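# Restock wall glove dispenser with two boxes from cart

## Task

Take the two fresh glove boxes off the cart and fit them into the vacant slots of the glove dispenser mounted on the wall; the cart and the pedal bin may be shifted. Finish with the gripper released and the robot backed away. If the robot topples or is left leaning, the task counts as failed.

## Robot and tools

ROBOT. A Hello Robot Stretch 4 with a single arm: an omni-wheel base, a lift sliding on a vertical mast, an arm that telescopes forward, a three-joint wrist (yaw, pitch, roll) and a two-finger gripper. It stands about 1.6 m tall; the base rim lies within 0.23 m of the base origin. Loose objects may occasionally get nudged by something outside the robot.

FRAMES. Base frame: origin on the floor below the base centre, x ahead, y to the left, z up. hand_pose is reported in this frame and marks a point between the open fingertips; with all wrist joints at 0 its axes line up with the base frame, though the printed position may be slightly off. Odometry frame: the base frame as it was when the scene began.

execute_actions(actions, cameras). actions is a list holding one action or nothing (empty list = just report state and images). An action may contain "base", "joints", or both, plus optional "pace" and "contact_limits"; alternatively it is {"end_of_arm": "enable_torque"} alone, which re-powers any wrist or gripper motor that shut itself off. All motions in one action begin together and may finish at different times.
- base: one command only, an offset relative to where the base last reported itself. {"translate_m": d} drives straight, metres, forward positive, -2 to 2. {"strafe_m": d} slides sideways, metres, left positive, -2 to 2. {"rotate_rad": d} spins in place, radians, counter-clockwise (left) positive, -3.2 to 3.2.
- joints: a dictionary of absolute targets by name. lift_m 0 to 1.2 m; arm_m 0 to 0.55 m extension; wrist_yaw_rad -1.134 to 4.276 (0 ahead, positive left, 3.14 stowed back, above 3.4 the arm may obstruct); wrist_pitch_rad -1.117 to 4.259 (0 level, 1.57 pointing down); wrist_roll_rad -1.117 to 4.259 (0 fingers level, positive rolls clockwise viewed from behind); gripper_m -0.038 to 0.141, fingertip gap in metres (negative squeezes the tips together). Done tolerances: ±0.004 for lift, arm and gripper, ±0.02 yaw and roll, ±0.05 pitch. Joint targets outside range are clipped and the result notes it; any other bad value or unknown key rejects the whole call with no motion.
- pace: "slow", "default", "fast" or "max"; base speeds 0.1/0.3/0.4/0.6 m/s and 1/2/3/4 rad/s, further capped when lift_m exceeds 0.2 (down to 0.3 m/s and 1 rad/s at full height).
- contact_limits: only {"arm_m": value}, 0 (gentlest) to 0.75 (firmest), default 0.5; the arm halts when pushing past it.
- cameras: list from head_camera, head_left_camera, head_right_camera, wrist_camera, all; omitted/null/["all"] gives all, [] gives none. The pictures line gives the image order.
A joint or the base left out of an action may keep pushing toward its earlier target without the status showing it. Each action is capped at 15 s. Once a result reports a stop, later motion calls in that same reply are skipped.

wait(seconds): 0 to 10 s, commands nothing, returns state and images.
zoom_image(camera, region): enlarges [x0, y0, x1, y1] pixels (max 504x504) of that camera's most recent full image.
finished_scene(scene): closes the numbered scene irreversibly after the last command is held; the goal must hold at that moment. Its result reveals the next task. Replying with no tool call ends everything.

CAMERAS. head_camera sits atop the mast looking forward and down (420x560); rotate the base to look around. head_left_camera and head_right_camera are fisheyes beside it, aimed lower, showing the base and arm. wrist_camera looks along the fingers, tips near the bottom of its 616x392 image.

RESULT LINES. lidar_m: 12 distances in metres from base origin, 30-degree sectors, first straight ahead then counter-clockwise (4th left, 7th behind, 10th right); "-" means nothing seen or closer than 0.25 m. It covers roughly 0.15 m up to robot height and can miss glass, thin legs and things behind. wrist_depth_mm: 7x7 grid of median depths, 100 to 2000 mm, row by row from top left. base_odometry is wheel-based (slip counts as motion), heading -3.142 to 3.142; a gap over about 0.1 rad between turned_by_wheels and turned_by_imu hints at a collision or slip, with heading error about their difference. base_tilt in degrees (forward, right positive), constant bias up to 1.5. base_status/joint_status: "done"; "off_target" (resting short, may still push); "contact_stop_at_<key>" (met something, target dropped, that part goes slack); "limit_stop_at_<name>"; "time_out"; "torque_fault" (wrist motor went limp, send enable_torque). "limit_stop_at_tilt" means leaning beyond 6 degrees: lift, arm and wheels go slack and refuse commands. "limit_stop_at_own_body": self-collision guard; moving away still works. on_its_own lists uncommanded behaviour; "held at" is a target, not the position. motor_effort: percent of maximum, positive toward larger joint values, peak in brackets, with bias and noise; a wheel value positive pushes a right turn.

GRIPPING. Command a gap smaller than the box width; the further below, the harder it squeezes and pulls the box inward. Neither the reading nor "done" proves a grasp; look for a clear gripper effort change (at command 0 or above) or use images. Stuck fingertips on a surface: raise the lift. Tilting the gripper up (pitch below -0.2) combined with roll under -0.4 or above 4 risks self-collision. To unfold at the start, send lift_m 0.4 with wrist_yaw_rad 0.

AVOID. Driving or turning with over 1 kg held and arm_m beyond 0.2, especially fast; sustained pushes or pulls with the gripper high or a high contact limit; dropping or flinging boxes, slamming, hard hits; knocking things over; ending tilted. A level gripper holding over about 2 kg can fault the wrist.

Each tool is called after "Request:" as name(argument=value, ...), one argument or row to a line, values as JSON.

## Session

Request:
execute_actions(
  actions=[],
)

Scene clock: 0.00 s.
base_odometry: x=+0.000 y=+0.000 heading=+0.000 (m, m, rad; odometry frame)
turned_by_wheels: +0.000 (rad since the last result)
turned_by_imu: +0.000 (rad since the last result)
base_tilt: forward=-0.8 right=+0.0 (deg)
lidar_m: 2.52 2.36 2.58 1.34 1.29 1.38 1.93 1.80 1.92 1.84 1.60 1.48
base_status: not commanded
joint_positions: lift_m=+0.227 arm_m=+0.001 wrist_yaw_rad=+3.214 wrist_pitch_rad=-0.001 wrist_roll_rad=-0.002 gripper_m=+0.057
joint_status: not commanded
motor_effort: lift_m=+19 arm_m=-1 wrist_yaw_rad=+0 wrist_pitch_rad=-7 wrist_roll_rad=-1 gripper_m=-3 wheel_0=+0 wheel_1=+0 wheel_2=+0 (%)
hand_pose: x=-0.1223 y=+0.0662 z=+0.4057 quat_wxyz=(-0.036, +0.000, -0.001, +0.999) (m; base frame)
wrist_depth_mm: - - 142 - - - 1863 / - - 139 - - - 1397 / - - 134 294 - 1708 1308 / - 117 140 - - 1708 1308 / 185 1756 - - - 1708 1308 / 195 1708 208 1708 196 1618 1397 / 193 1008 1008 135 1060 991 1138
pictures: head_camera, head_left_camera, head_right_camera, wrist_camera
Images, in order (width x height): head_camera 420x560, head_left_camera 420x672, head_right_camera 420x672, wrist_camera 616x392.

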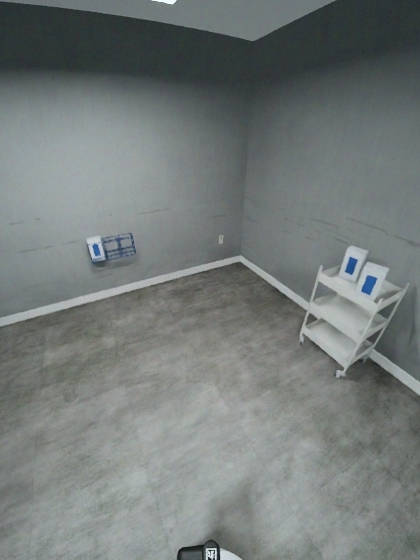

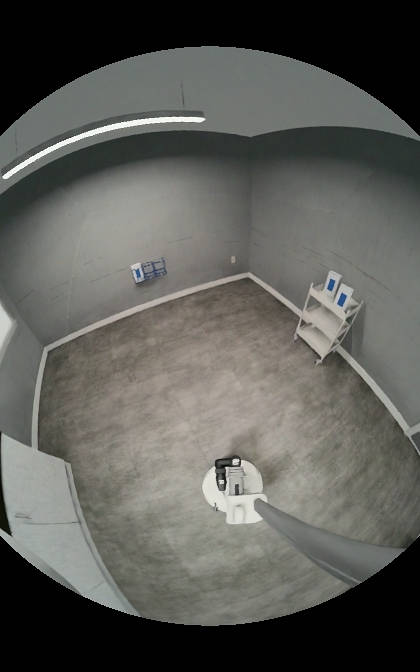

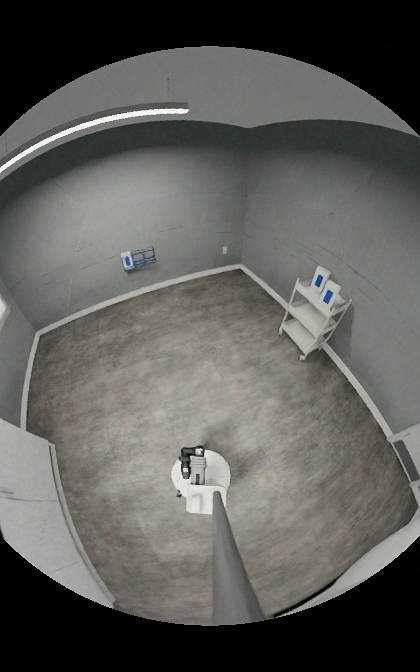

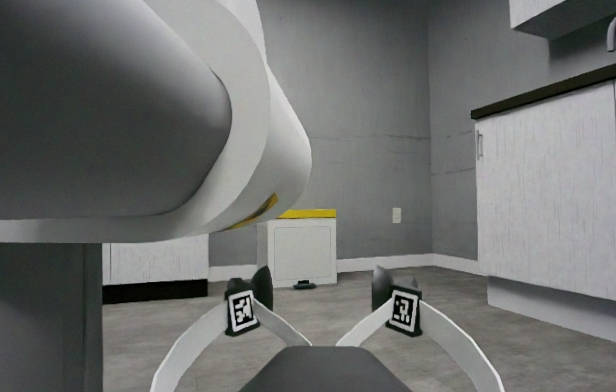

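Request:
zoom_image(
  camera="head_camera",
  region=[60, 210, 160, 290],
)

Request:
zoom_image(
  camera="head_camera",
  region=[280, 230, 420, 390],
)

Request:
execute_actions(
  actions=[
    {"base":{"rotate_rad":-0.55},"joints":{"lift_m":0.9,"wrist_yaw_rad":0,"gripper_m":0.13}},
  ],
)

Region (60, 210, 160, 290) of head_camera's 420x560 image, scaled by 5.040, with more detail than that image has; it fills the top 403 rows of this view, and the rest is white.

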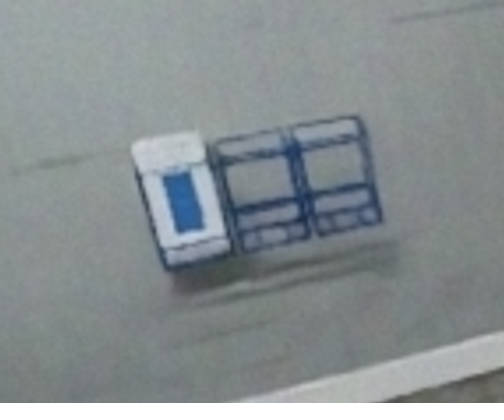

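Region (280, 230, 420, 390) of head_camera's 420x560 image, scaled by 3.150, with more detail than that image has; it fills the left 441 columns of this view, and the rest is white.

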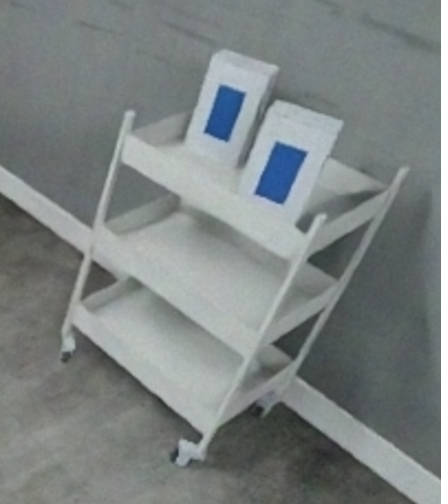

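Scene clock: 5.53 s.
base_odometry: x=+0.000 y=+0.000 heading=-0.549 (m, m, rad; odometry frame)
turned_by_wheels: -0.549 (rad since the last result)
turned_by_imu: -0.544 (rad since the last result)
base_tilt: forward=-0.9 right=+0.0 (deg)
lidar_m: 1.48 2.54 2.38 2.62 1.35 1.30 1.38 1.95 1.80 1.89 1.84 1.69
base_status: done
joint_positions: lift_m=+0.900 arm_m=+0.001 wrist_yaw_rad=+0.000 wrist_pitch_rad=-0.001 wrist_roll_rad=-0.002 gripper_m=+0.130
joint_status: all done
motor_effort: lift_m=+21(22) arm_m=-1(1) wrist_yaw_rad=-2(8) wrist_pitch_rad=-7(7) wrist_roll_rad=+0(2) gripper_m=-3(6) wheel_0=+5(8) wheel_1=+4(8) wheel_2=+4(7) (%)
hand_pose: x=+0.4603 y=-0.0873 z=+1.0782 quat_wxyz=(+1.000, -0.001, +0.000, +0.000) (m; base frame)
wrist_depth_mm: - - - 1921 1661 1464 1336 / - - - 1983 1708 1430 1281 / - - - - 1708 1430 1308 / - - - 1983 1661 1464 1281 / - - - 1921 1661 1430 1308 / - - 203 1576 1336 211 1308 / - - - 137 1537 1464 1281
pictures: head_camera, head_left_camera, head_right_camera, wrist_camera
Images, in order (width x height): head_camera 420x560, head_left_camera 420x672, head_right_camera 420x672, wrist_camera 616x392.

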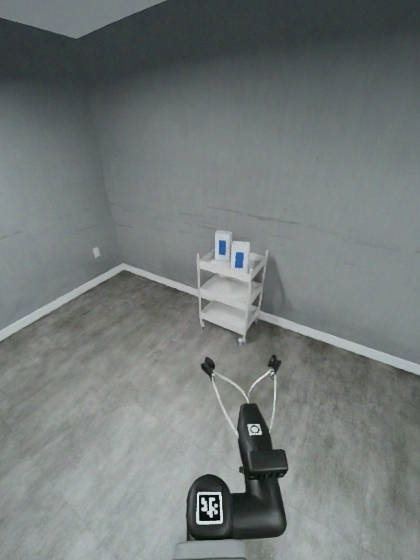

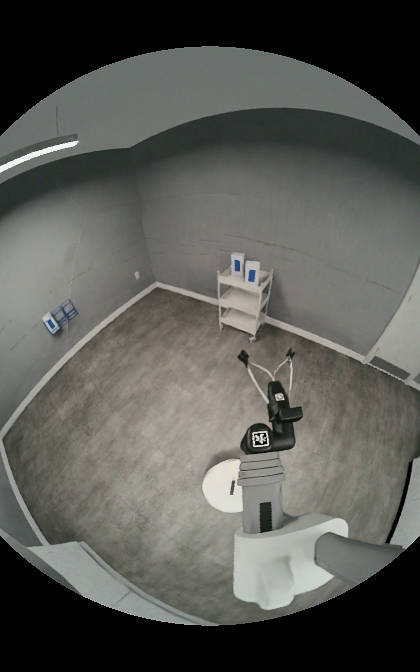

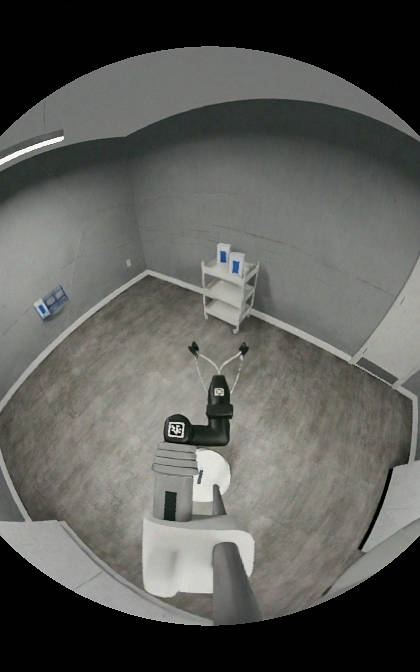

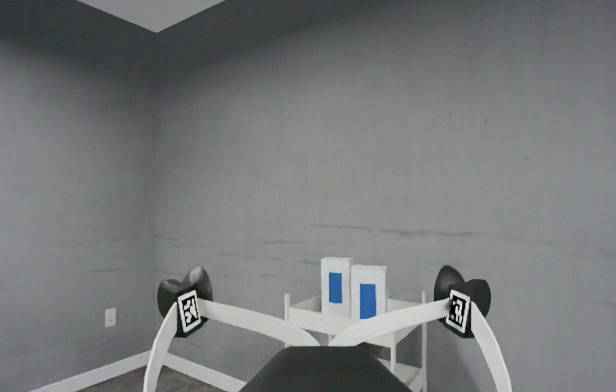

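Request:
execute_actions(
  actions=[
    {"base":{"rotate_rad":-0.4},"joints":{"lift_m":0.7}},
  ],
  cameras=[],
)

Request:
execute_actions(
  actions=[
    {"base":{"strafe_m":0.55}},
  ],
  cameras=[],
)

Request:
execute_actions(
  actions=[
    {"base":{"translate_m":0.6}},
  ],
)

Scene clock: 12.17 s.
base_odometry: x=+0.000 y=+0.000 heading=-0.948 (m, m, rad; odometry frame)
turned_by_wheels: -0.399 (rad since the last result)
turned_by_imu: -0.396 (rad since the last result)
base_tilt: forward=-0.9 right=+0.0 (deg)
lidar_m: 1.47 1.49 2.38 2.38 2.38 1.32 1.29 1.47 1.82 1.78 2.18 1.80
base_status: done
joint_positions: lift_m=+0.700 arm_m=+0.001 wrist_yaw_rad=+0.000 wrist_pitch_rad=-0.001 wrist_roll_rad=-0.002 gripper_m=+0.130
joint_status: all done
motor_effort: lift_m=+15(18) arm_m=-1(1) wrist_yaw_rad=-1(2) wrist_pitch_rad=-8(6) wrist_roll_rad=+0(1) gripper_m=-3(3) wheel_0=+2(11) wheel_1=+2(8) wheel_2=+2(8) (%)
hand_pose: x=+0.4603 y=-0.0873 z=+0.8787 quat_wxyz=(+1.000, -0.001, +0.000, +0.000) (m; base frame)
wrist_depth_mm: 1983 1863 1756 1661 1576 1537 1397 / 1921 1863 1756 1661 1576 1499 1430 / 1921 1808 1808 1618 1576 1537 1397 / 1921 1808 1708 1661 1576 1464 1430 / 1921 1537 1366 1661 1576 1499 1430 / 1921 1808 204 1618 1537 211 1430 / 1921 1336 1661 137 1499 1464 1397
pictures: none
No camera images: the call's "cameras" was empty. Leave "cameras" out to get every camera's image.

Scene clock: 15.33 s.
base_odometry: x=+0.447 y=+0.321 heading=-0.948 (m, m, rad; odometry frame)
turned_by_wheels: +0.000 (rad since the last result)
turned_by_imu: -0.002 (rad since the last result)
base_tilt: forward=-0.9 right=-0.1 (deg)
lidar_m: 1.45 2.08 1.84 1.85 2.16 1.86 1.21 1.37 2.43 2.35 2.33 1.89
base_status: done
joint_positions: lift_m=+0.700 arm_m=+0.001 wrist_yaw_rad=+0.000 wrist_pitch_rad=-0.001 wrist_roll_rad=-0.002 gripper_m=+0.130
joint_status: not commanded
motor_effort: lift_m=+15(15) arm_m=+0(1) wrist_yaw_rad=-1(1) wrist_pitch_rad=-8(9) wrist_roll_rad=+0(1) gripper_m=+1(1) wheel_0=-1(10) wheel_1=+4(11) wheel_2=+0(1) (%)
hand_pose: x=+0.4603 y=-0.0874 z=+0.8787 quat_wxyz=(+1.000, -0.001, +0.000, +0.000) (m; base frame)
wrist_depth_mm: - 1983 1863 1808 1661 1576 1576 / - 1921 1863 1756 1661 1576 1537 / - 1921 1808 1808 1661 1618 1576 / - 1983 1863 1708 1618 1576 1537 / - 1863 1808 1537 1661 1576 1499 / - 1921 204 1661 1576 211 1499 / - 1921 1863 137 1618 1576 1499
pictures: none
No camera images: the call's "cameras" was empty. Leave "cameras" out to get every camera's image.

Scene clock: 18.80 s.
base_odometry: x=+0.797 y=-0.167 heading=-0.948 (m, m, rad; odometry frame)
turned_by_wheels: +0.000 (rad since the last result)
turned_by_imu: -0.002 (rad since the last result)
base_tilt: forward=-0.9 right=+0.0 (deg)
lidar_m: 0.87 1.42 1.86 1.74 2.06 2.45 1.82 2.04 2.45 2.43 1.61 0.88
base_status: done
joint_positions: lift_m=+0.700 arm_m=+0.001 wrist_yaw_rad=+0.000 wrist_pitch_rad=-0.001 wrist_roll_rad=-0.002 gripper_m=+0.130
joint_status: not commanded
motor_effort: lift_m=+15(15) arm_m=-1(1) wrist_yaw_rad=-1(1) wrist_pitch_rad=-6(8) wrist_roll_rad=+0(0) gripper_m=+3(1) wheel_0=+4(9) wheel_1=+4(8) wheel_2=-2(14) (%)
hand_pose: x=+0.4603 y=-0.0874 z=+0.8787 quat_wxyz=(+1.000, -0.001, +0.000, +0.000) (m; base frame)
wrist_depth_mm: 1308 1255 1182 1118 1098 1025 991 / 1308 1255 1182 1118 1078 1025 976 / 1308 1255 1205 1118 1060 1025 960 / 1308 1229 1182 1098 1060 991 976 / 1336 1229 1182 878 723 1008 960 / 1308 1255 204 723 647 211 946 / 1308 1182 1160 137 640 991 960
pictures: head_camera, head_left_camera, head_right_camera, wrist_camera
Images, in order (width x height): head_camera 420x560, head_left_camera 420x672, head_right_camera 420x672, wrist_camera 616x392.

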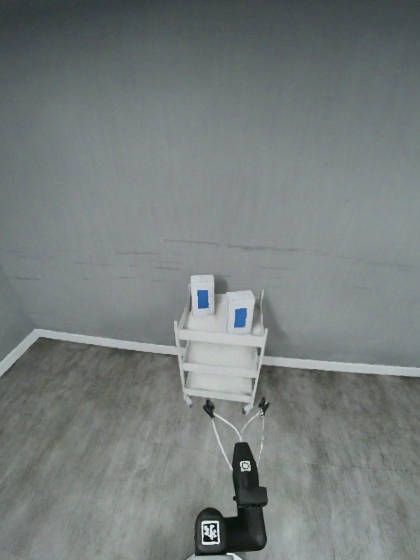

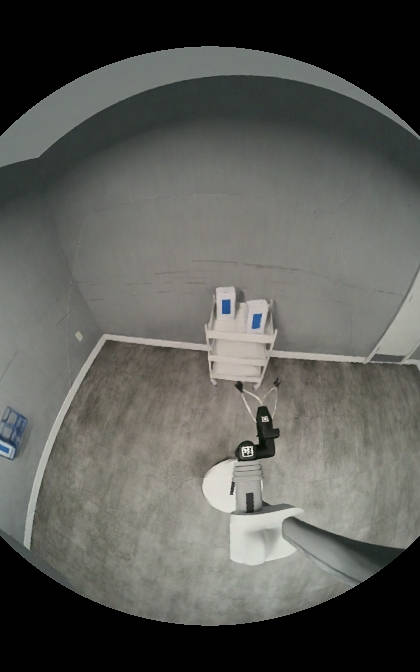

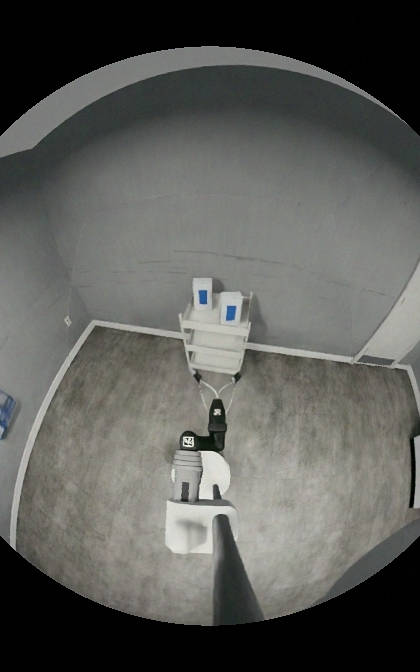

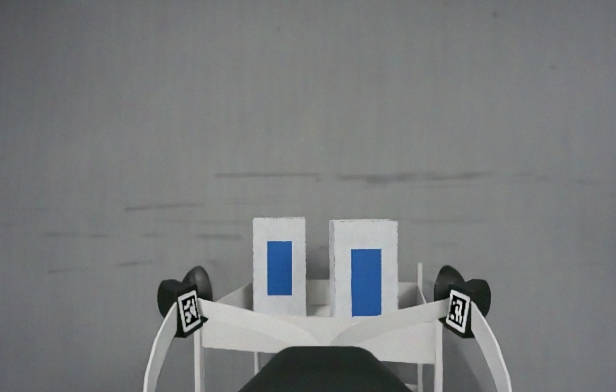

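Request:
execute_actions(
  actions=[
    {"base":{"rotate_rad":-0.12},"joints":{"lift_m":0.66,"gripper_m":0.141}},
  ],
  cameras=[],
)

Request:
execute_actions(
  actions=[
    {"base":{"translate_m":0.2}},
  ],
  cameras=["head_camera","wrist_camera"],
)

Scene clock: 23.43 s.
base_odometry: x=+0.797 y=-0.167 heading=-1.067 (m, m, rad; odometry frame)
turned_by_wheels: -0.119 (rad since the last result)
turned_by_imu: -0.119 (rad since the last result)
base_tilt: forward=-0.9 right=+0.0 (deg)
lidar_m: 0.87 0.93 1.90 1.74 1.84 2.50 1.83 1.95 2.52 2.43 1.77 1.34
base_status: done
joint_positions: lift_m=+0.660 arm_m=+0.001 wrist_yaw_rad=+0.000 wrist_pitch_rad=-0.001 wrist_roll_rad=-0.002 gripper_m=+0.141
joint_status: all done
motor_effort: lift_m=+15(23) arm_m=-1(1) wrist_yaw_rad=+0(1) wrist_pitch_rad=-10(7) wrist_roll_rad=+0(1) gripper_m=-1(2) wheel_0=+2(6) wheel_1=+2(7) wheel_2=+4(7) (%)
hand_pose: x=+0.4603 y=-0.0874 z=+0.8387 quat_wxyz=(+1.000, -0.001, +0.000, +0.000) (m; base frame)
wrist_depth_mm: 1205 1160 1118 1118 1078 1060 1042 / 1182 1182 1138 1098 1098 1060 1042 / 1182 1182 1118 1118 1098 1060 1042 / 1182 1160 1118 1098 1078 1060 1025 / 1182 1138 891 732 1098 1042 1042 / 1138 1138 219 661 976 205 1025 / 1160 1118 1098 141 1060 1042 1025
pictures: none
No camera images: the call's "cameras" was empty. Leave "cameras" out to get every camera's image.

Scene clock: 25.50 s.
base_odometry: x=+0.893 y=-0.342 heading=-1.067 (m, m, rad; odometry frame)
turned_by_wheels: +0.000 (rad since the last result)
turned_by_imu: -0.001 (rad since the last result)
base_tilt: forward=-0.9 right=+0.0 (deg)
lidar_m: 0.66 0.73 1.64 1.76 1.84 2.72 2.03 2.15 2.53 2.46 1.50 0.70
base_status: done
joint_positions: lift_m=+0.660 arm_m=+0.001 wrist_yaw_rad=+0.000 wrist_pitch_rad=-0.001 wrist_roll_rad=-0.002 gripper_m=+0.141
joint_status: not commanded
motor_effort: lift_m=+15(15) arm_m=+0(1) wrist_yaw_rad=+0(1) wrist_pitch_rad=-5(7) wrist_roll_rad=-1(0) gripper_m=-2(1) wheel_0=+4(13) wheel_1=+3(6) wheel_2=-3(10) (%)
hand_pose: x=+0.4603 y=-0.0874 z=+0.8387 quat_wxyz=(+1.000, -0.001, +0.000, +0.000) (m; base frame)
wrist_depth_mm: 946 931 917 904 891 866 854 / 960 931 917 904 878 866 854 / 960 931 917 891 878 866 854 / 960 946 891 891 891 854 842 / 946 931 676 530 866 854 831 / 931 597 220 530 750 206 831 / 946 480 469 141 854 854 831
pictures: head_camera, wrist_camera
Images, in order (width x height): head_camera 420x560, wrist_camera 616x392.

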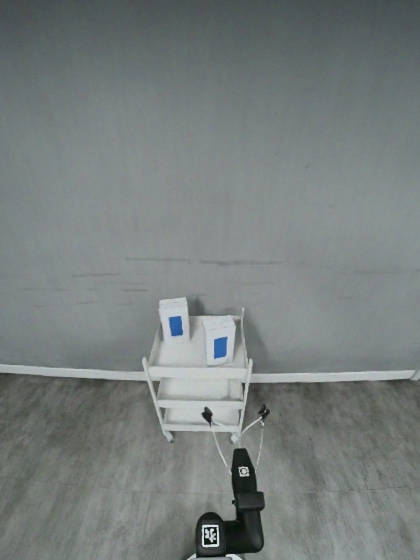

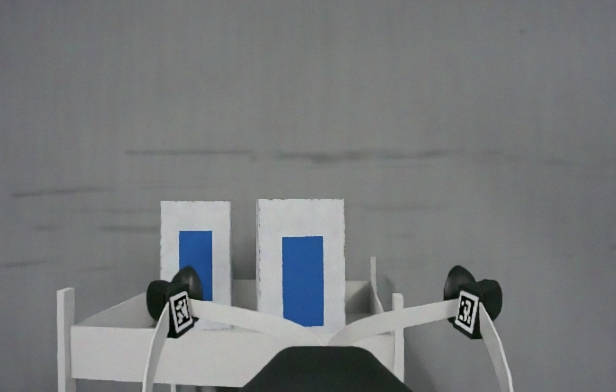

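Request:
execute_actions(
  actions=[
    {"base":{"strafe_m":0.032},"joints":{"arm_m":0.2}},
  ],
  cameras=["head_camera","wrist_camera"],
)

Scene clock: 29.43 s.
base_odometry: x=+0.921 y=-0.326 heading=-1.067 (m, m, rad; odometry frame)
turned_by_wheels: +0.000 (rad since the last result)
turned_by_imu: -0.002 (rad since the last result)
base_tilt: forward=-0.9 right=+0.0 (deg)
lidar_m: 0.67 0.71 1.64 1.71 1.82 2.70 2.03 2.15 2.55 2.49 1.51 0.70
base_status: done
joint_positions: lift_m=+0.660 arm_m=+0.199 wrist_yaw_rad=+0.000 wrist_pitch_rad=-0.001 wrist_roll_rad=-0.002 gripper_m=+0.141
joint_status: all done
motor_effort: lift_m=+15(15) arm_m=+5(6) wrist_yaw_rad=+0(1) wrist_pitch_rad=-9(7) wrist_roll_rad=+1(0) gripper_m=+3(2) wheel_0=+0(13) wheel_1=+0(11) wheel_2=+0(2) (%)
hand_pose: x=+0.6585 y=-0.0874 z=+0.8388 quat_wxyz=(+1.000, -0.001, +0.000, +0.000) (m; base frame)
wrist_depth_mm: 750 723 715 699 683 668 654 / 741 732 715 699 683 661 654 / 741 715 707 691 676 668 661 / 741 723 707 330 668 661 647 / 732 469 477 324 668 661 654 / 732 469 220 324 336 205 647 / 436 466 480 141 462 654 647
pictures: head_camera, wrist_camera
Images, in order (width x height): head_camera 420x560, wrist_camera 616x392.

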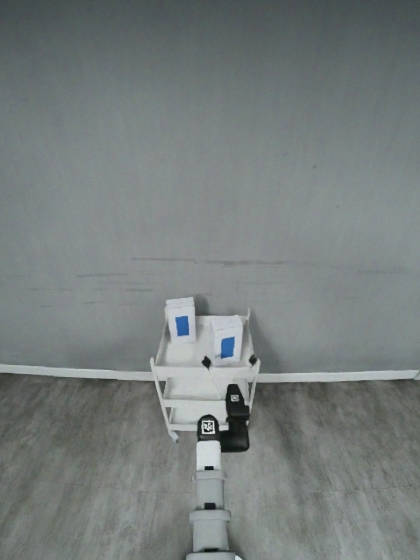

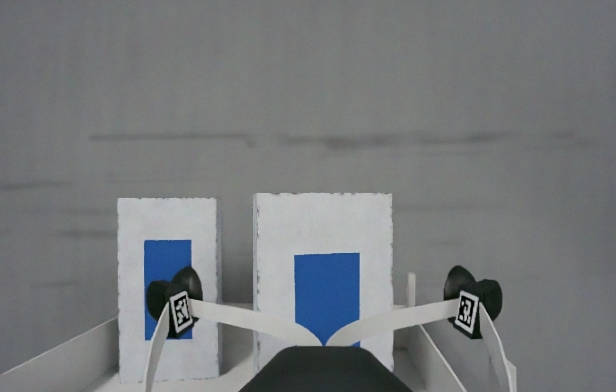

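Request:
execute_actions(
  actions=[
    {"joints":{"arm_m":0.36},"pace":"slow"},
  ],
  cameras=["head_camera","wrist_camera"],
)

Scene clock: 33.23 s.
base_odometry: x=+0.921 y=-0.326 heading=-1.067 (m, m, rad; odometry frame)
turned_by_wheels: +0.000 (rad since the last result)
turned_by_imu: -0.002 (rad since the last result)
base_tilt: forward=-0.9 right=+0.0 (deg)
lidar_m: 0.67 0.72 1.67 1.73 1.83 2.71 2.02 2.16 2.56 2.48 1.51 0.70
base_status: not commanded
joint_positions: lift_m=+0.660 arm_m=+0.359 wrist_yaw_rad=+0.000 wrist_pitch_rad=-0.001 wrist_roll_rad=-0.002 gripper_m=+0.141
joint_status: all done
motor_effort: lift_m=+15(15) arm_m=+5(6) wrist_yaw_rad=-2(1) wrist_pitch_rad=-7(6) wrist_roll_rad=-1(0) gripper_m=-3(3) wheel_0=+0(0) wheel_1=+0(0) wheel_2=+0(0) (%)
hand_pose: x=+0.8185 y=-0.0873 z=+0.8388 quat_wxyz=(+1.000, -0.001, +0.000, +0.000) (m; base frame)
wrist_depth_mm: 564 554 539 535 521 512 500 / 564 554 539 530 521 508 504 / 569 554 535 525 517 508 500 / 314 322 204 211 224 508 496 / 309 317 197 204 215 500 496 / 307 312 191 197 206 206 488 / 307 314 186 141 201 496 488
pictures: head_camera, wrist_camera
Images, in order (width x height): head_camera 420x560, wrist_camera 616x392.

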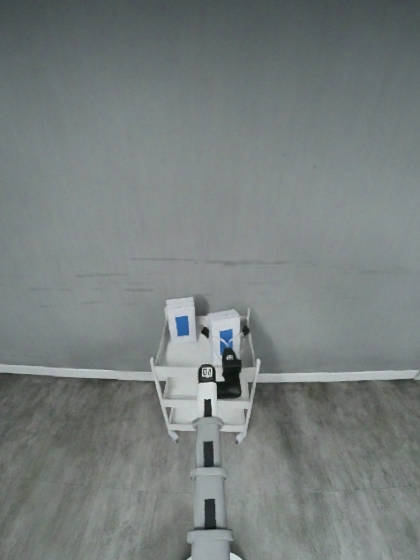

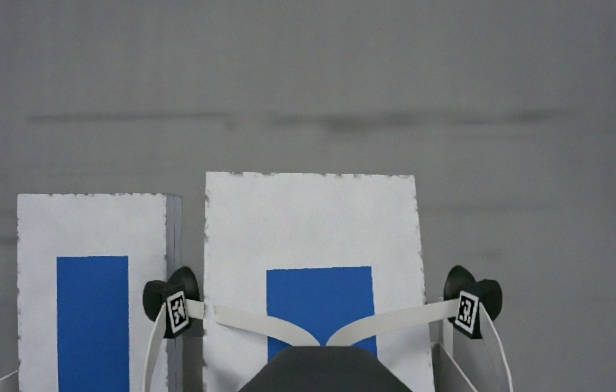

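Request:
execute_actions(
  actions=[
    {"joints":{"gripper_m":0.04}},
  ],
  cameras=[],
)

Request:
execute_actions(
  actions=[
    {"joints":{"lift_m":0.8},"pace":"slow"},
  ],
  cameras=["head_camera","wrist_camera"],
)

Scene clock: 38.10 s.
base_odometry: x=+0.921 y=-0.326 heading=-1.067 (m, m, rad; odometry frame)
turned_by_wheels: +0.000 (rad since the last result)
turned_by_imu: -0.002 (rad since the last result)
base_tilt: forward=-0.9 right=+0.0 (deg)
lidar_m: 0.67 0.73 1.66 1.73 1.83 2.73 2.03 2.15 2.53 2.49 1.49 0.69
base_status: not commanded
joint_positions: lift_m=+0.660 arm_m=+0.359 wrist_yaw_rad=+0.002 wrist_pitch_rad=+0.000 wrist_roll_rad=-0.002 gripper_m=+0.041
joint_status: all done
motor_effort: lift_m=+15(15) arm_m=+3(5) wrist_yaw_rad=-7(9) wrist_pitch_rad=-9(7) wrist_roll_rad=-1(1) gripper_m=-35(37) wheel_0=+0(0) wheel_1=+0(0) wheel_2=+0(0) (%)
hand_pose: x=+0.8190 y=-0.0868 z=+0.8385 quat_wxyz=(+1.000, -0.001, +0.000, +0.001) (m; base frame)
wrist_depth_mm: 564 554 544 535 521 508 500 / 559 554 539 530 521 508 500 / 564 554 539 525 521 504 500 / 312 322 177 182 190 508 496 / 309 317 174 179 187 504 496 / 309 312 171 177 184 179 488 / 309 314 167 172 180 496 492
pictures: none
No camera images: the call's "cameras" was empty. Leave "cameras" out to get every camera's image.

Scene clock: 40.07 s.
base_odometry: x=+0.921 y=-0.326 heading=-1.067 (m, m, rad; odometry frame)
turned_by_wheels: +0.000 (rad since the last result)
turned_by_imu: -0.001 (rad since the last result)
base_tilt: forward=-0.8 right=+0.0 (deg)
lidar_m: 0.66 0.71 1.64 1.74 1.82 2.69 2.03 2.17 2.57 2.50 1.52 0.70
base_status: not commanded
joint_positions: lift_m=+0.799 arm_m=+0.359 wrist_yaw_rad=+0.000 wrist_pitch_rad=+0.006 wrist_roll_rad=-0.002 gripper_m=+0.041
joint_status: all done
on_its_own: wrist_pitch_rad is at rest, and its effort (-27) is outside its rest range (-23 to +23)
motor_effort: lift_m=+25(25) arm_m=+3(3) wrist_yaw_rad=-1(7) wrist_pitch_rad=-27(27) wrist_roll_rad=+0(0) gripper_m=-36(34) wheel_0=+0(0) wheel_1=+0(0) wheel_2=+0(0) (%)
hand_pose: x=+0.8188 y=-0.0874 z=+0.9760 quat_wxyz=(+1.000, -0.001, +0.003, +0.000) (m; base frame)
wrist_depth_mm: 559 554 544 530 517 508 496 / 569 549 539 530 517 508 496 / 564 549 539 525 517 504 496 / 559 549 183 186 194 508 496 / 559 544 179 181 189 500 496 / 559 544 172 176 183 177 496 / 309 315 167 170 178 496 488
pictures: head_camera, wrist_camera
Images, in order (width x height): head_camera 420x560, wrist_camera 616x392.

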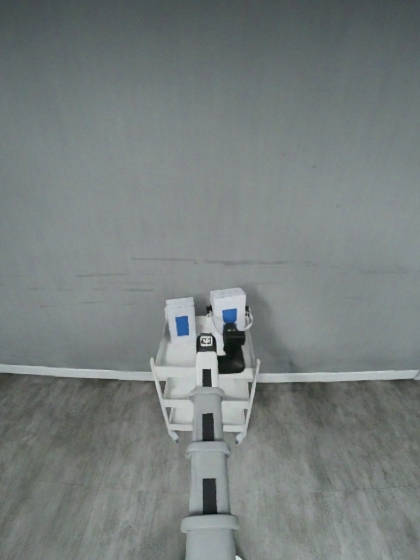

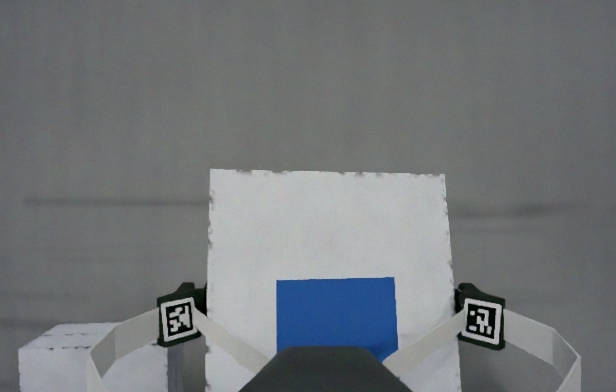

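Request:
execute_actions(
  actions=[
    {"joints":{"arm_m":0.02,"lift_m":0.85}},
  ],
  cameras=[],
)

Request:
execute_actions(
  actions=[
    {"base":{"rotate_rad":1.48},"pace":"slow"},
  ],
)

Scene clock: 44.77 s.
base_odometry: x=+0.921 y=-0.326 heading=-1.067 (m, m, rad; odometry frame)
turned_by_wheels: +0.000 (rad since the last result)
turned_by_imu: -0.002 (rad since the last result)
base_tilt: forward=-0.8 right=+0.0 (deg)
lidar_m: 0.40 0.71 1.65 1.73 1.82 2.69 2.03 2.16 2.57 2.49 1.49 0.40
base_status: not commanded
joint_positions: lift_m=+0.850 arm_m=+0.021 wrist_yaw_rad=+0.000 wrist_pitch_rad=+0.006 wrist_roll_rad=-0.002 gripper_m=+0.041
joint_status: all done
on_its_own: wrist_pitch_rad is at rest, and its effort (-27) is outside its rest range (-23 to +23)
motor_effort: lift_m=+24(30) arm_m=-4(4) wrist_yaw_rad=+0(1) wrist_pitch_rad=-27(26) wrist_roll_rad=-1(1) gripper_m=-35(36) wheel_0=+0(0) wheel_1=+0(0) wheel_2=+0(0) (%)
hand_pose: x=+0.4801 y=-0.0874 z=+1.0260 quat_wxyz=(+1.000, -0.001, +0.003, +0.000) (m; base frame)
wrist_depth_mm: 931 904 904 878 854 854 842 / 931 931 891 866 866 842 831 / 931 917 891 866 854 842 831 / 946 917 184 187 195 842 820 / 931 904 179 182 189 831 820 / 917 904 172 177 183 177 831 / 931 904 167 170 178 831 809
pictures: none
No camera images: the call's "cameras" was empty. Leave "cameras" out to get every camera's image.

Scene clock: 47.53 s.
base_odometry: x=+0.921 y=-0.326 heading=+0.412 (m, m, rad; odometry frame)
turned_by_wheels: +1.479 (rad since the last result)
turned_by_imu: +1.458 (rad since the last result)
base_tilt: forward=-0.9 right=+0.0 (deg)
lidar_m: 0.38 1.76 2.42 2.01 2.08 2.63 2.47 1.68 1.16 0.66 0.70 0.42
base_status: done
joint_positions: lift_m=+0.850 arm_m=+0.021 wrist_yaw_rad=+0.000 wrist_pitch_rad=+0.006 wrist_roll_rad=-0.002 gripper_m=+0.041
joint_status: not commanded
on_its_own: wrist_pitch_rad is at rest, and its effort (-25) is outside its rest range (-23 to +23)
motor_effort: lift_m=+24(24) arm_m=-3(4) wrist_yaw_rad=-1(3) wrist_pitch_rad=-25(26) wrist_roll_rad=-1(0) gripper_m=-31(33) wheel_0=-5(9) wheel_1=-5(7) wheel_2=-4(8) (%)
hand_pose: x=+0.4800 y=-0.0874 z=+1.0260 quat_wxyz=(+1.000, -0.001, +0.003, +0.000) (m; base frame)
wrist_depth_mm: 1618 1576 1618 1618 1618 1661 1397 / 1576 1661 1618 1618 1661 1661 1430 / 1576 1618 1618 1618 1618 1618 1430 / 1576 1618 183 187 194 1618 1430 / 1576 1576 179 181 189 1618 1397 / 1661 1499 173 176 183 177 1366 / 1618 1618 166 170 177 1618 1308
pictures: head_camera, head_left_camera, head_right_camera, wrist_camera
Images, in order (width x height): head_camera 420x560, head_left_camera 420x672, head_right_camera 420x672, wrist_camera 616x392.

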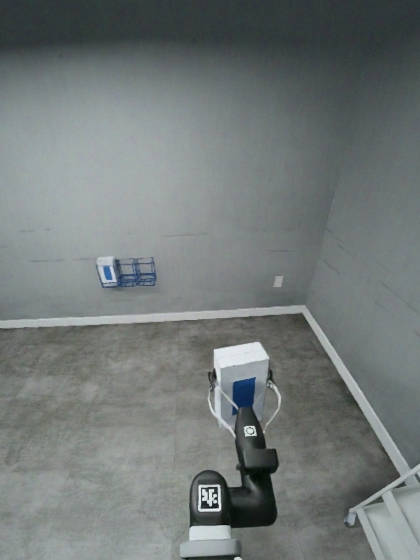

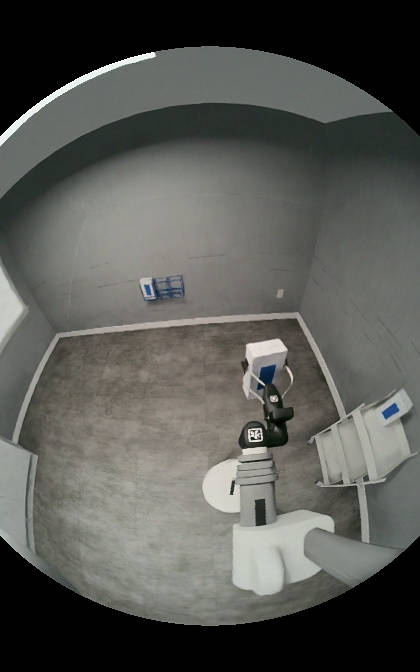

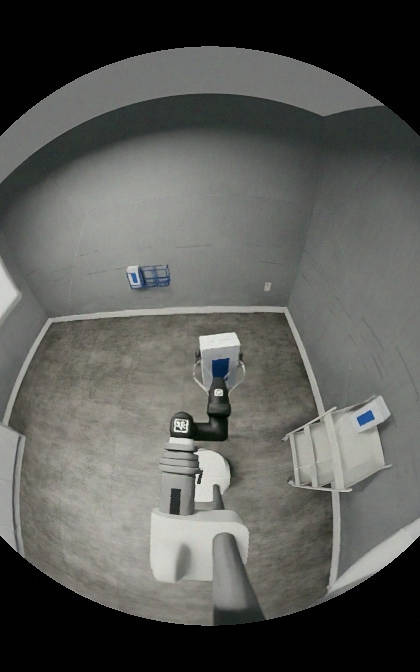

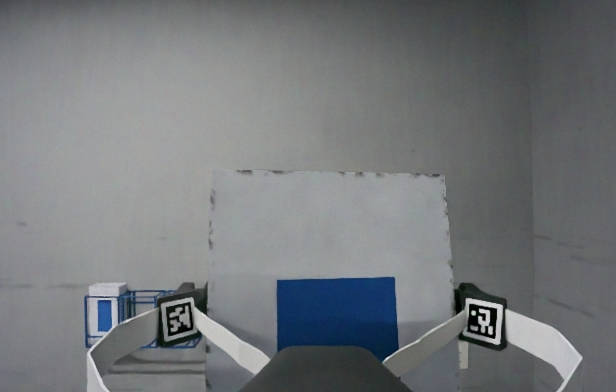

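Request:
execute_actions(
  actions=[
    {"base":{"strafe_m":0.56}},
  ],
  cameras=[],
)

Request:
execute_actions(
  actions=[
    {"base":{"translate_m":0.85}},
  ],
)

Scene clock: 53.67 s.
base_odometry: x=+0.697 y=+0.187 heading=+0.412 (m, m, rad; odometry frame)
turned_by_wheels: +0.000 (rad since the last result)
turned_by_imu: -0.005 (rad since the last result)
base_tilt: forward=-0.9 right=+0.0 (deg)
lidar_m: 0.39 1.82 2.18 1.44 1.49 2.00 2.50 2.49 1.77 1.23 1.68 0.43
base_status: done
joint_positions: lift_m=+0.850 arm_m=+0.021 wrist_yaw_rad=+0.000 wrist_pitch_rad=+0.006 wrist_roll_rad=-0.002 gripper_m=+0.041
joint_status: not commanded
on_its_own: wrist_pitch_rad is at rest, and its effort (-28) is outside its rest range (-23 to +23)
motor_effort: lift_m=+24(24) arm_m=-4(3) wrist_yaw_rad=+0(3) wrist_pitch_rad=-28(27) wrist_roll_rad=+0(0) gripper_m=-37(33) wheel_0=-1(13) wheel_1=+2(11) wheel_2=+0(3) (%)
hand_pose: x=+0.4800 y=-0.0874 z=+1.0260 quat_wxyz=(+1.000, -0.001, +0.003, +0.000) (m; base frame)
wrist_depth_mm: 1537 1618 1576 1537 1576 1576 1618 / 1576 1576 1576 1576 1618 1576 1618 / 1576 1576 1576 1618 1576 1661 1618 / 1537 1576 184 187 195 1618 1576 / 1537 1576 179 182 189 1618 1576 / 1537 1576 172 177 183 177 1576 / 1537 1537 166 170 178 1537 1618
pictures: none
No camera images: the call's "cameras" was empty. Leave "cameras" out to get every camera's image.

Scene clock: 57.97 s.
base_odometry: x=+1.475 y=+0.528 heading=+0.413 (m, m, rad; odometry frame)
turned_by_wheels: +0.000 (rad since the last result)
turned_by_imu: -0.003 (rad since the last result)
base_tilt: forward=-0.9 right=+0.0 (deg)
lidar_m: 0.37 0.84 1.24 2.10 1.77 2.05 3.39 2.46 1.35 1.61 1.40 0.41
base_status: done
joint_positions: lift_m=+0.850 arm_m=+0.021 wrist_yaw_rad=+0.000 wrist_pitch_rad=+0.006 wrist_roll_rad=-0.002 gripper_m=+0.041
joint_status: not commanded
on_its_own: wrist_pitch_rad is at rest, and its effort (-28) is outside its rest range (-23 to +23)
motor_effort: lift_m=+24(23) arm_m=-4(4) wrist_yaw_rad=+0(1) wrist_pitch_rad=-28(29) wrist_roll_rad=-1(1) gripper_m=-34(37) wheel_0=+3(8) wheel_1=+2(8) wheel_2=-2(11) (%)
hand_pose: x=+0.4800 y=-0.0874 z=+1.0261 quat_wxyz=(+1.000, -0.001, +0.003, +0.000) (m; base frame)
wrist_depth_mm: 691 699 699 715 715 723 715 / 699 699 707 707 715 707 715 / 691 699 699 707 707 707 715 / 691 691 183 187 195 715 715 / 699 699 179 182 188 707 715 / 691 691 172 176 183 177 715 / 683 676 166 170 178 707 699
pictures: head_camera, head_left_camera, head_right_camera, wrist_camera
Images, in order (width x height): head_camera 420x560, head_left_camera 420x672, head_right_camera 420x672, wrist_camera 616x392.

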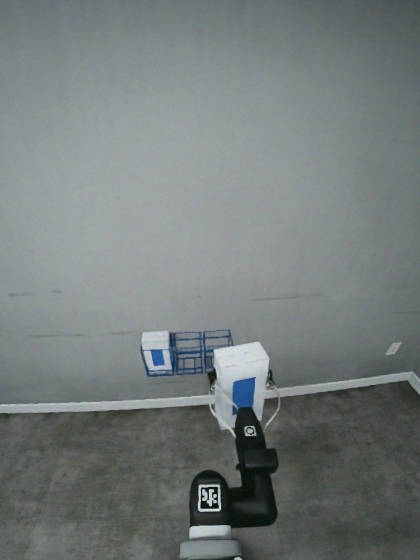

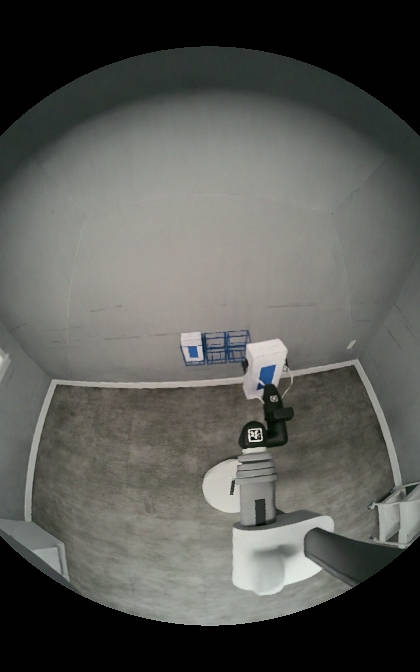

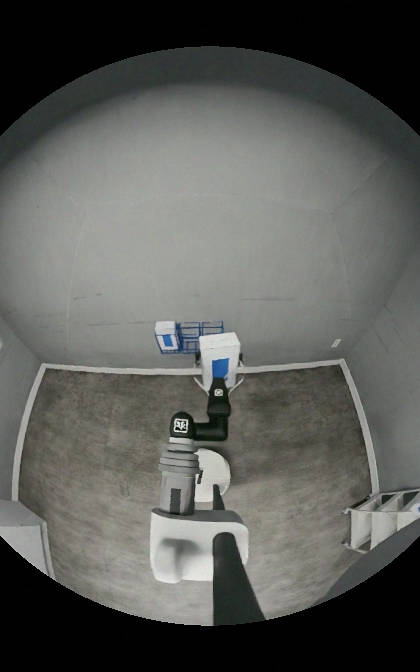

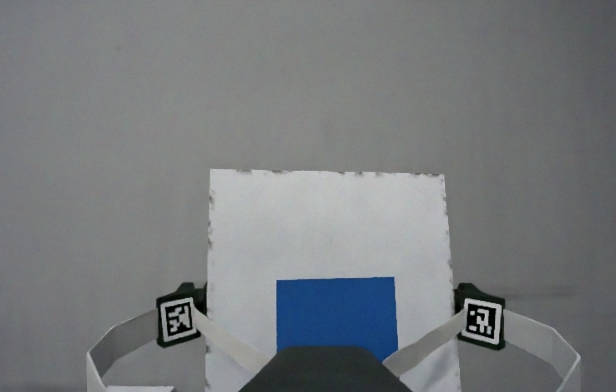

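Request:
execute_actions(
  actions=[
    {"base":{"strafe_m":0.155},"joints":{"wrist_yaw_rad":-0.1,"wrist_pitch_rad":-0.09,"lift_m":0.8},"pace":"slow"},
  ],
  cameras=[],
)

Request:
execute_actions(
  actions=[
    {"joints":{"arm_m":0.4},"pace":"slow"},
  ],
)

Scene clock: 63.37 s.
base_odometry: x=+1.413 y=+0.670 heading=+0.412 (m, m, rad; odometry frame)
turned_by_wheels: +0.000 (rad since the last result)
turned_by_imu: -0.003 (rad since the last result)
base_tilt: forward=-0.9 right=+0.0 (deg)
lidar_m: 0.40 0.93 1.26 1.93 1.66 1.82 3.40 2.69 1.47 1.75 1.40 0.42
base_status: done
joint_positions: lift_m=+0.800 arm_m=+0.021 wrist_yaw_rad=-0.100 wrist_pitch_rad=-0.081 wrist_roll_rad=-0.002 gripper_m=+0.041
joint_status: all done
on_its_own: wrist_pitch_rad is at rest, and its effort (-27) is outside its rest range (-23 to +23)
motor_effort: lift_m=+17(23) arm_m=-3(4) wrist_yaw_rad=+0(9) wrist_pitch_rad=-27(32) wrist_roll_rad=-1(0) gripper_m=-36(31) wheel_0=-5(6) wheel_1=+4(9) wheel_2=+0(3) (%)
hand_pose: x=+0.4689 y=-0.1157 z=+1.0016 quat_wxyz=(+0.998, -0.003, -0.040, -0.050) (m; base frame)
wrist_depth_mm: 691 699 732 750 778 820 831 / 683 699 715 741 768 788 809 / 668 683 715 732 750 778 798 / 661 668 185 187 195 768 778 / 647 668 179 181 189 750 768 / 640 654 172 176 183 178 759 / 627 647 166 169 177 723 741
pictures: none
No camera images: the call's "cameras" was empty. Leave "cameras" out to get every camera's image.

Scene clock: 68.43 s.
base_odometry: x=+1.413 y=+0.670 heading=+0.412 (m, m, rad; odometry frame)
turned_by_wheels: +0.000 (rad since the last result)
turned_by_imu: -0.002 (rad since the last result)
base_tilt: forward=-0.9 right=+0.0 (deg)
lidar_m: 0.78 0.94 1.23 1.92 1.66 1.84 3.40 2.67 1.47 1.76 1.40 0.88
base_status: not commanded
joint_positions: lift_m=+0.800 arm_m=+0.399 wrist_yaw_rad=-0.100 wrist_pitch_rad=-0.081 wrist_roll_rad=-0.002 gripper_m=+0.041
joint_status: all done
on_its_own: wrist_pitch_rad is at rest, and its effort (-28) is outside its rest range (-23 to +23)
motor_effort: lift_m=+17(17) arm_m=+4(3) wrist_yaw_rad=+0(1) wrist_pitch_rad=-28(25) wrist_roll_rad=+0(0) gripper_m=-35(40) wheel_0=-5(5) wheel_1=+4(4) wheel_2=+0(0) (%)
hand_pose: x=+0.8476 y=-0.1156 z=+1.0016 quat_wxyz=(+0.998, -0.003, -0.040, -0.050) (m; base frame)
wrist_depth_mm: 315 324 332 342 355 366 379 / 310 319 330 338 349 357 370 / 306 312 320 332 343 353 364 / 301 309 185 187 195 349 355 / 297 306 179 181 189 342 351 / 293 297 172 177 183 177 343 / 287 294 166 170 177 330 336
pictures: head_camera, head_left_camera, head_right_camera, wrist_camera
Images, in order (width x height): head_camera 420x560, head_left_camera 420x672, head_right_camera 420x672, wrist_camera 616x392.

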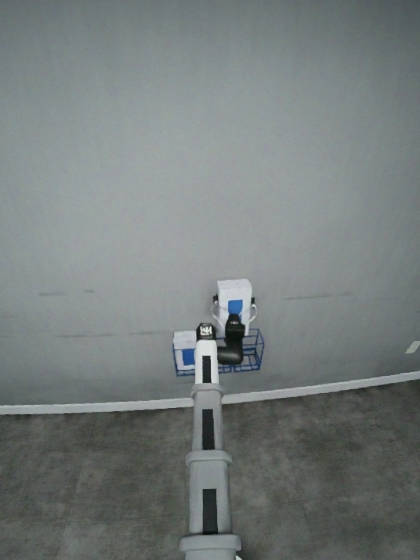

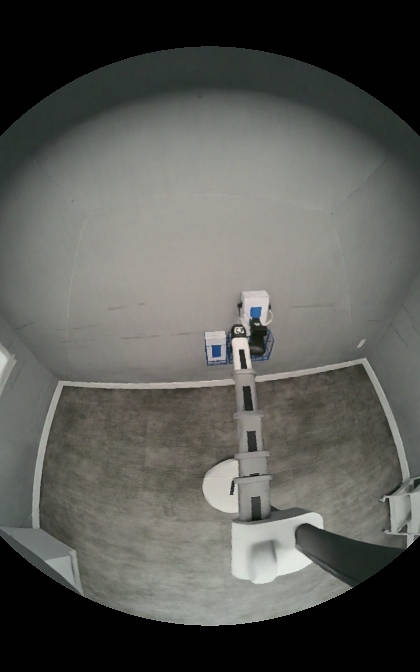

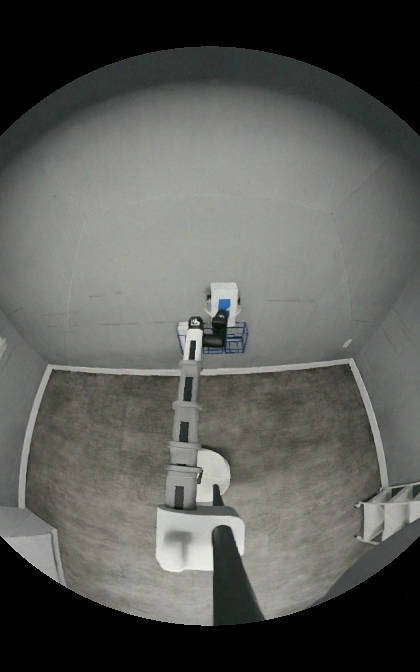

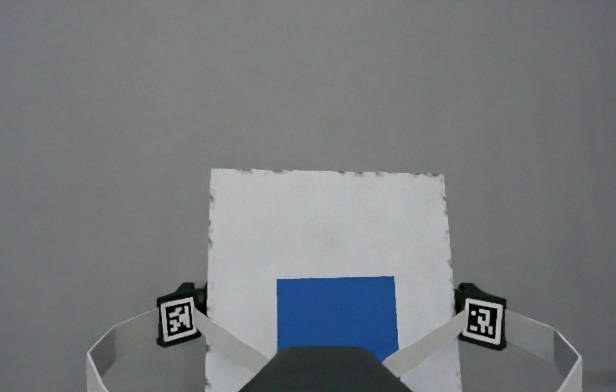

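Request:
execute_actions(
  actions=[
    {"base":{"strafe_m":-0.06},"joints":{"lift_m":0.7,"arm_m":0.46},"pace":"slow"},
  ],
)

Scene clock: 72.43 s.
base_odometry: x=+1.437 y=+0.615 heading=+0.412 (m, m, rad; odometry frame)
turned_by_wheels: +0.000 (rad since the last result)
turned_by_imu: -0.001 (rad since the last result)
base_tilt: forward=-0.8 right=+0.0 (deg)
lidar_m: 0.82 0.94 1.25 2.00 1.71 1.92 3.41 2.58 1.44 1.71 1.39 0.97
base_status: done
joint_positions: lift_m=+0.700 arm_m=+0.459 wrist_yaw_rad=-0.100 wrist_pitch_rad=-0.081 wrist_roll_rad=-0.002 gripper_m=+0.041
joint_status: all done
on_its_own: wrist_pitch_rad is at rest, and its effort (-26) is outside its rest range (-23 to +23)
motor_effort: lift_m=+17(13) arm_m=+4(5) wrist_yaw_rad=+0(1) wrist_pitch_rad=-26(29) wrist_roll_rad=+0(1) gripper_m=-39(39) wheel_0=+3(9) wheel_1=-4(10) wheel_2=+0(1) (%)
hand_pose: x=+0.9076 y=-0.1157 z=+0.9016 quat_wxyz=(+0.998, -0.003, -0.040, -0.050) (m; base frame)
wrist_depth_mm: 258 266 273 283 293 301 310 / 255 262 270 279 287 296 304 / 251 258 266 273 282 291 298 / 248 254 185 187 195 287 293 / 245 251 179 182 189 281 289 / 241 245 173 176 183 177 283 / 238 242 166 170 177 272 277
pictures: head_camera, head_left_camera, head_right_camera, wrist_camera
Images, in order (width x height): head_camera 420x560, head_left_camera 420x672, head_right_camera 420x672, wrist_camera 616x392.

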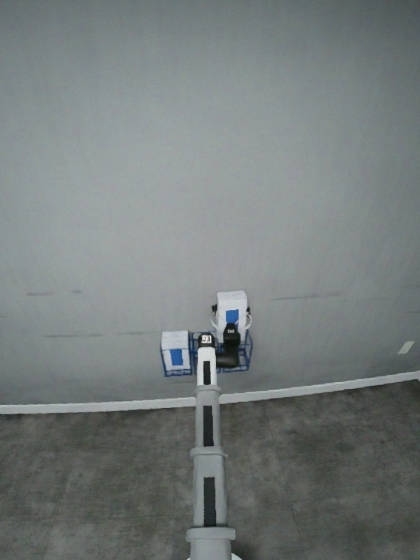

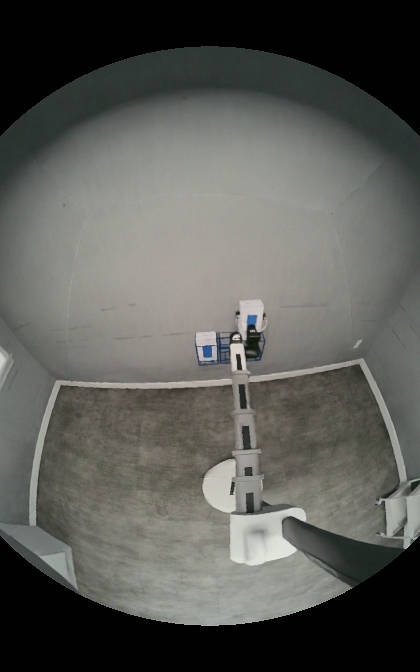

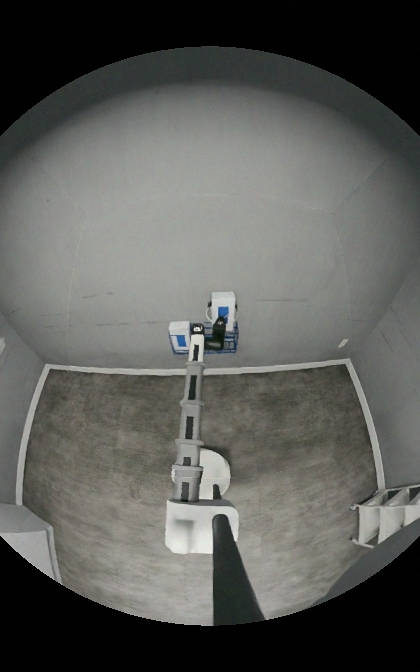

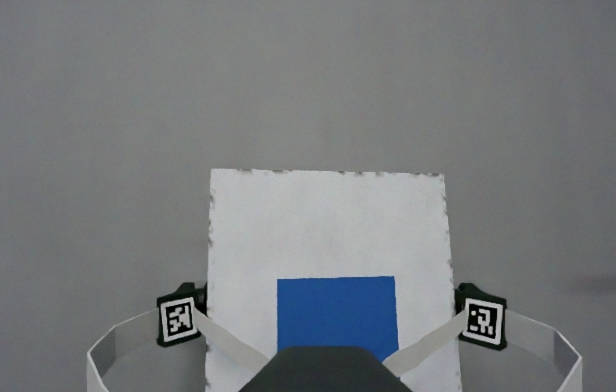

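Request:
zoom_image(
  camera="head_camera",
  region=[150, 280, 280, 390],
)

Request:
zoom_image(
  camera="head_left_camera",
  region=[185, 290, 285, 375],
)

Region (150, 280, 280, 390) of head_camera's 420x560 image, scaled by 3.877, with more detail than that image has; it fills the top 426 rows of this view, and the rest is white.

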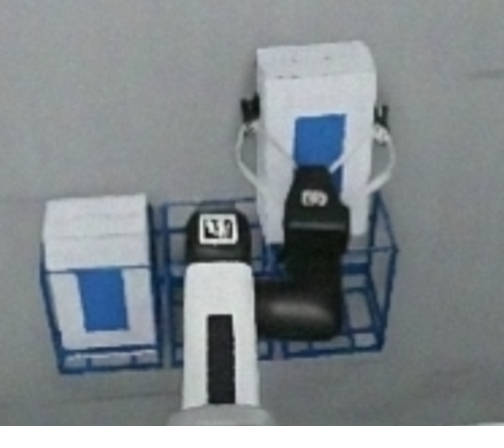

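Region (185, 290, 285, 375) of head_left_camera's 420x672 image, scaled by 5.040, with more detail than that image has; it fills the top 428 rows of this view, and the rest is white.

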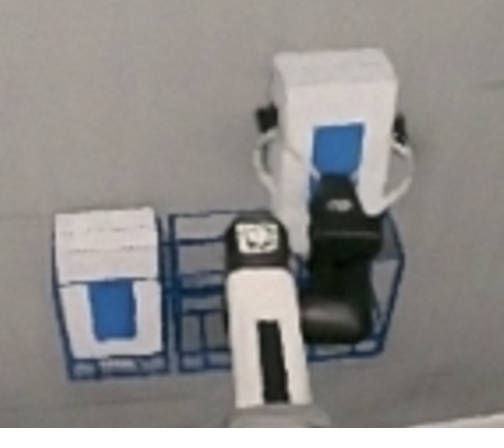

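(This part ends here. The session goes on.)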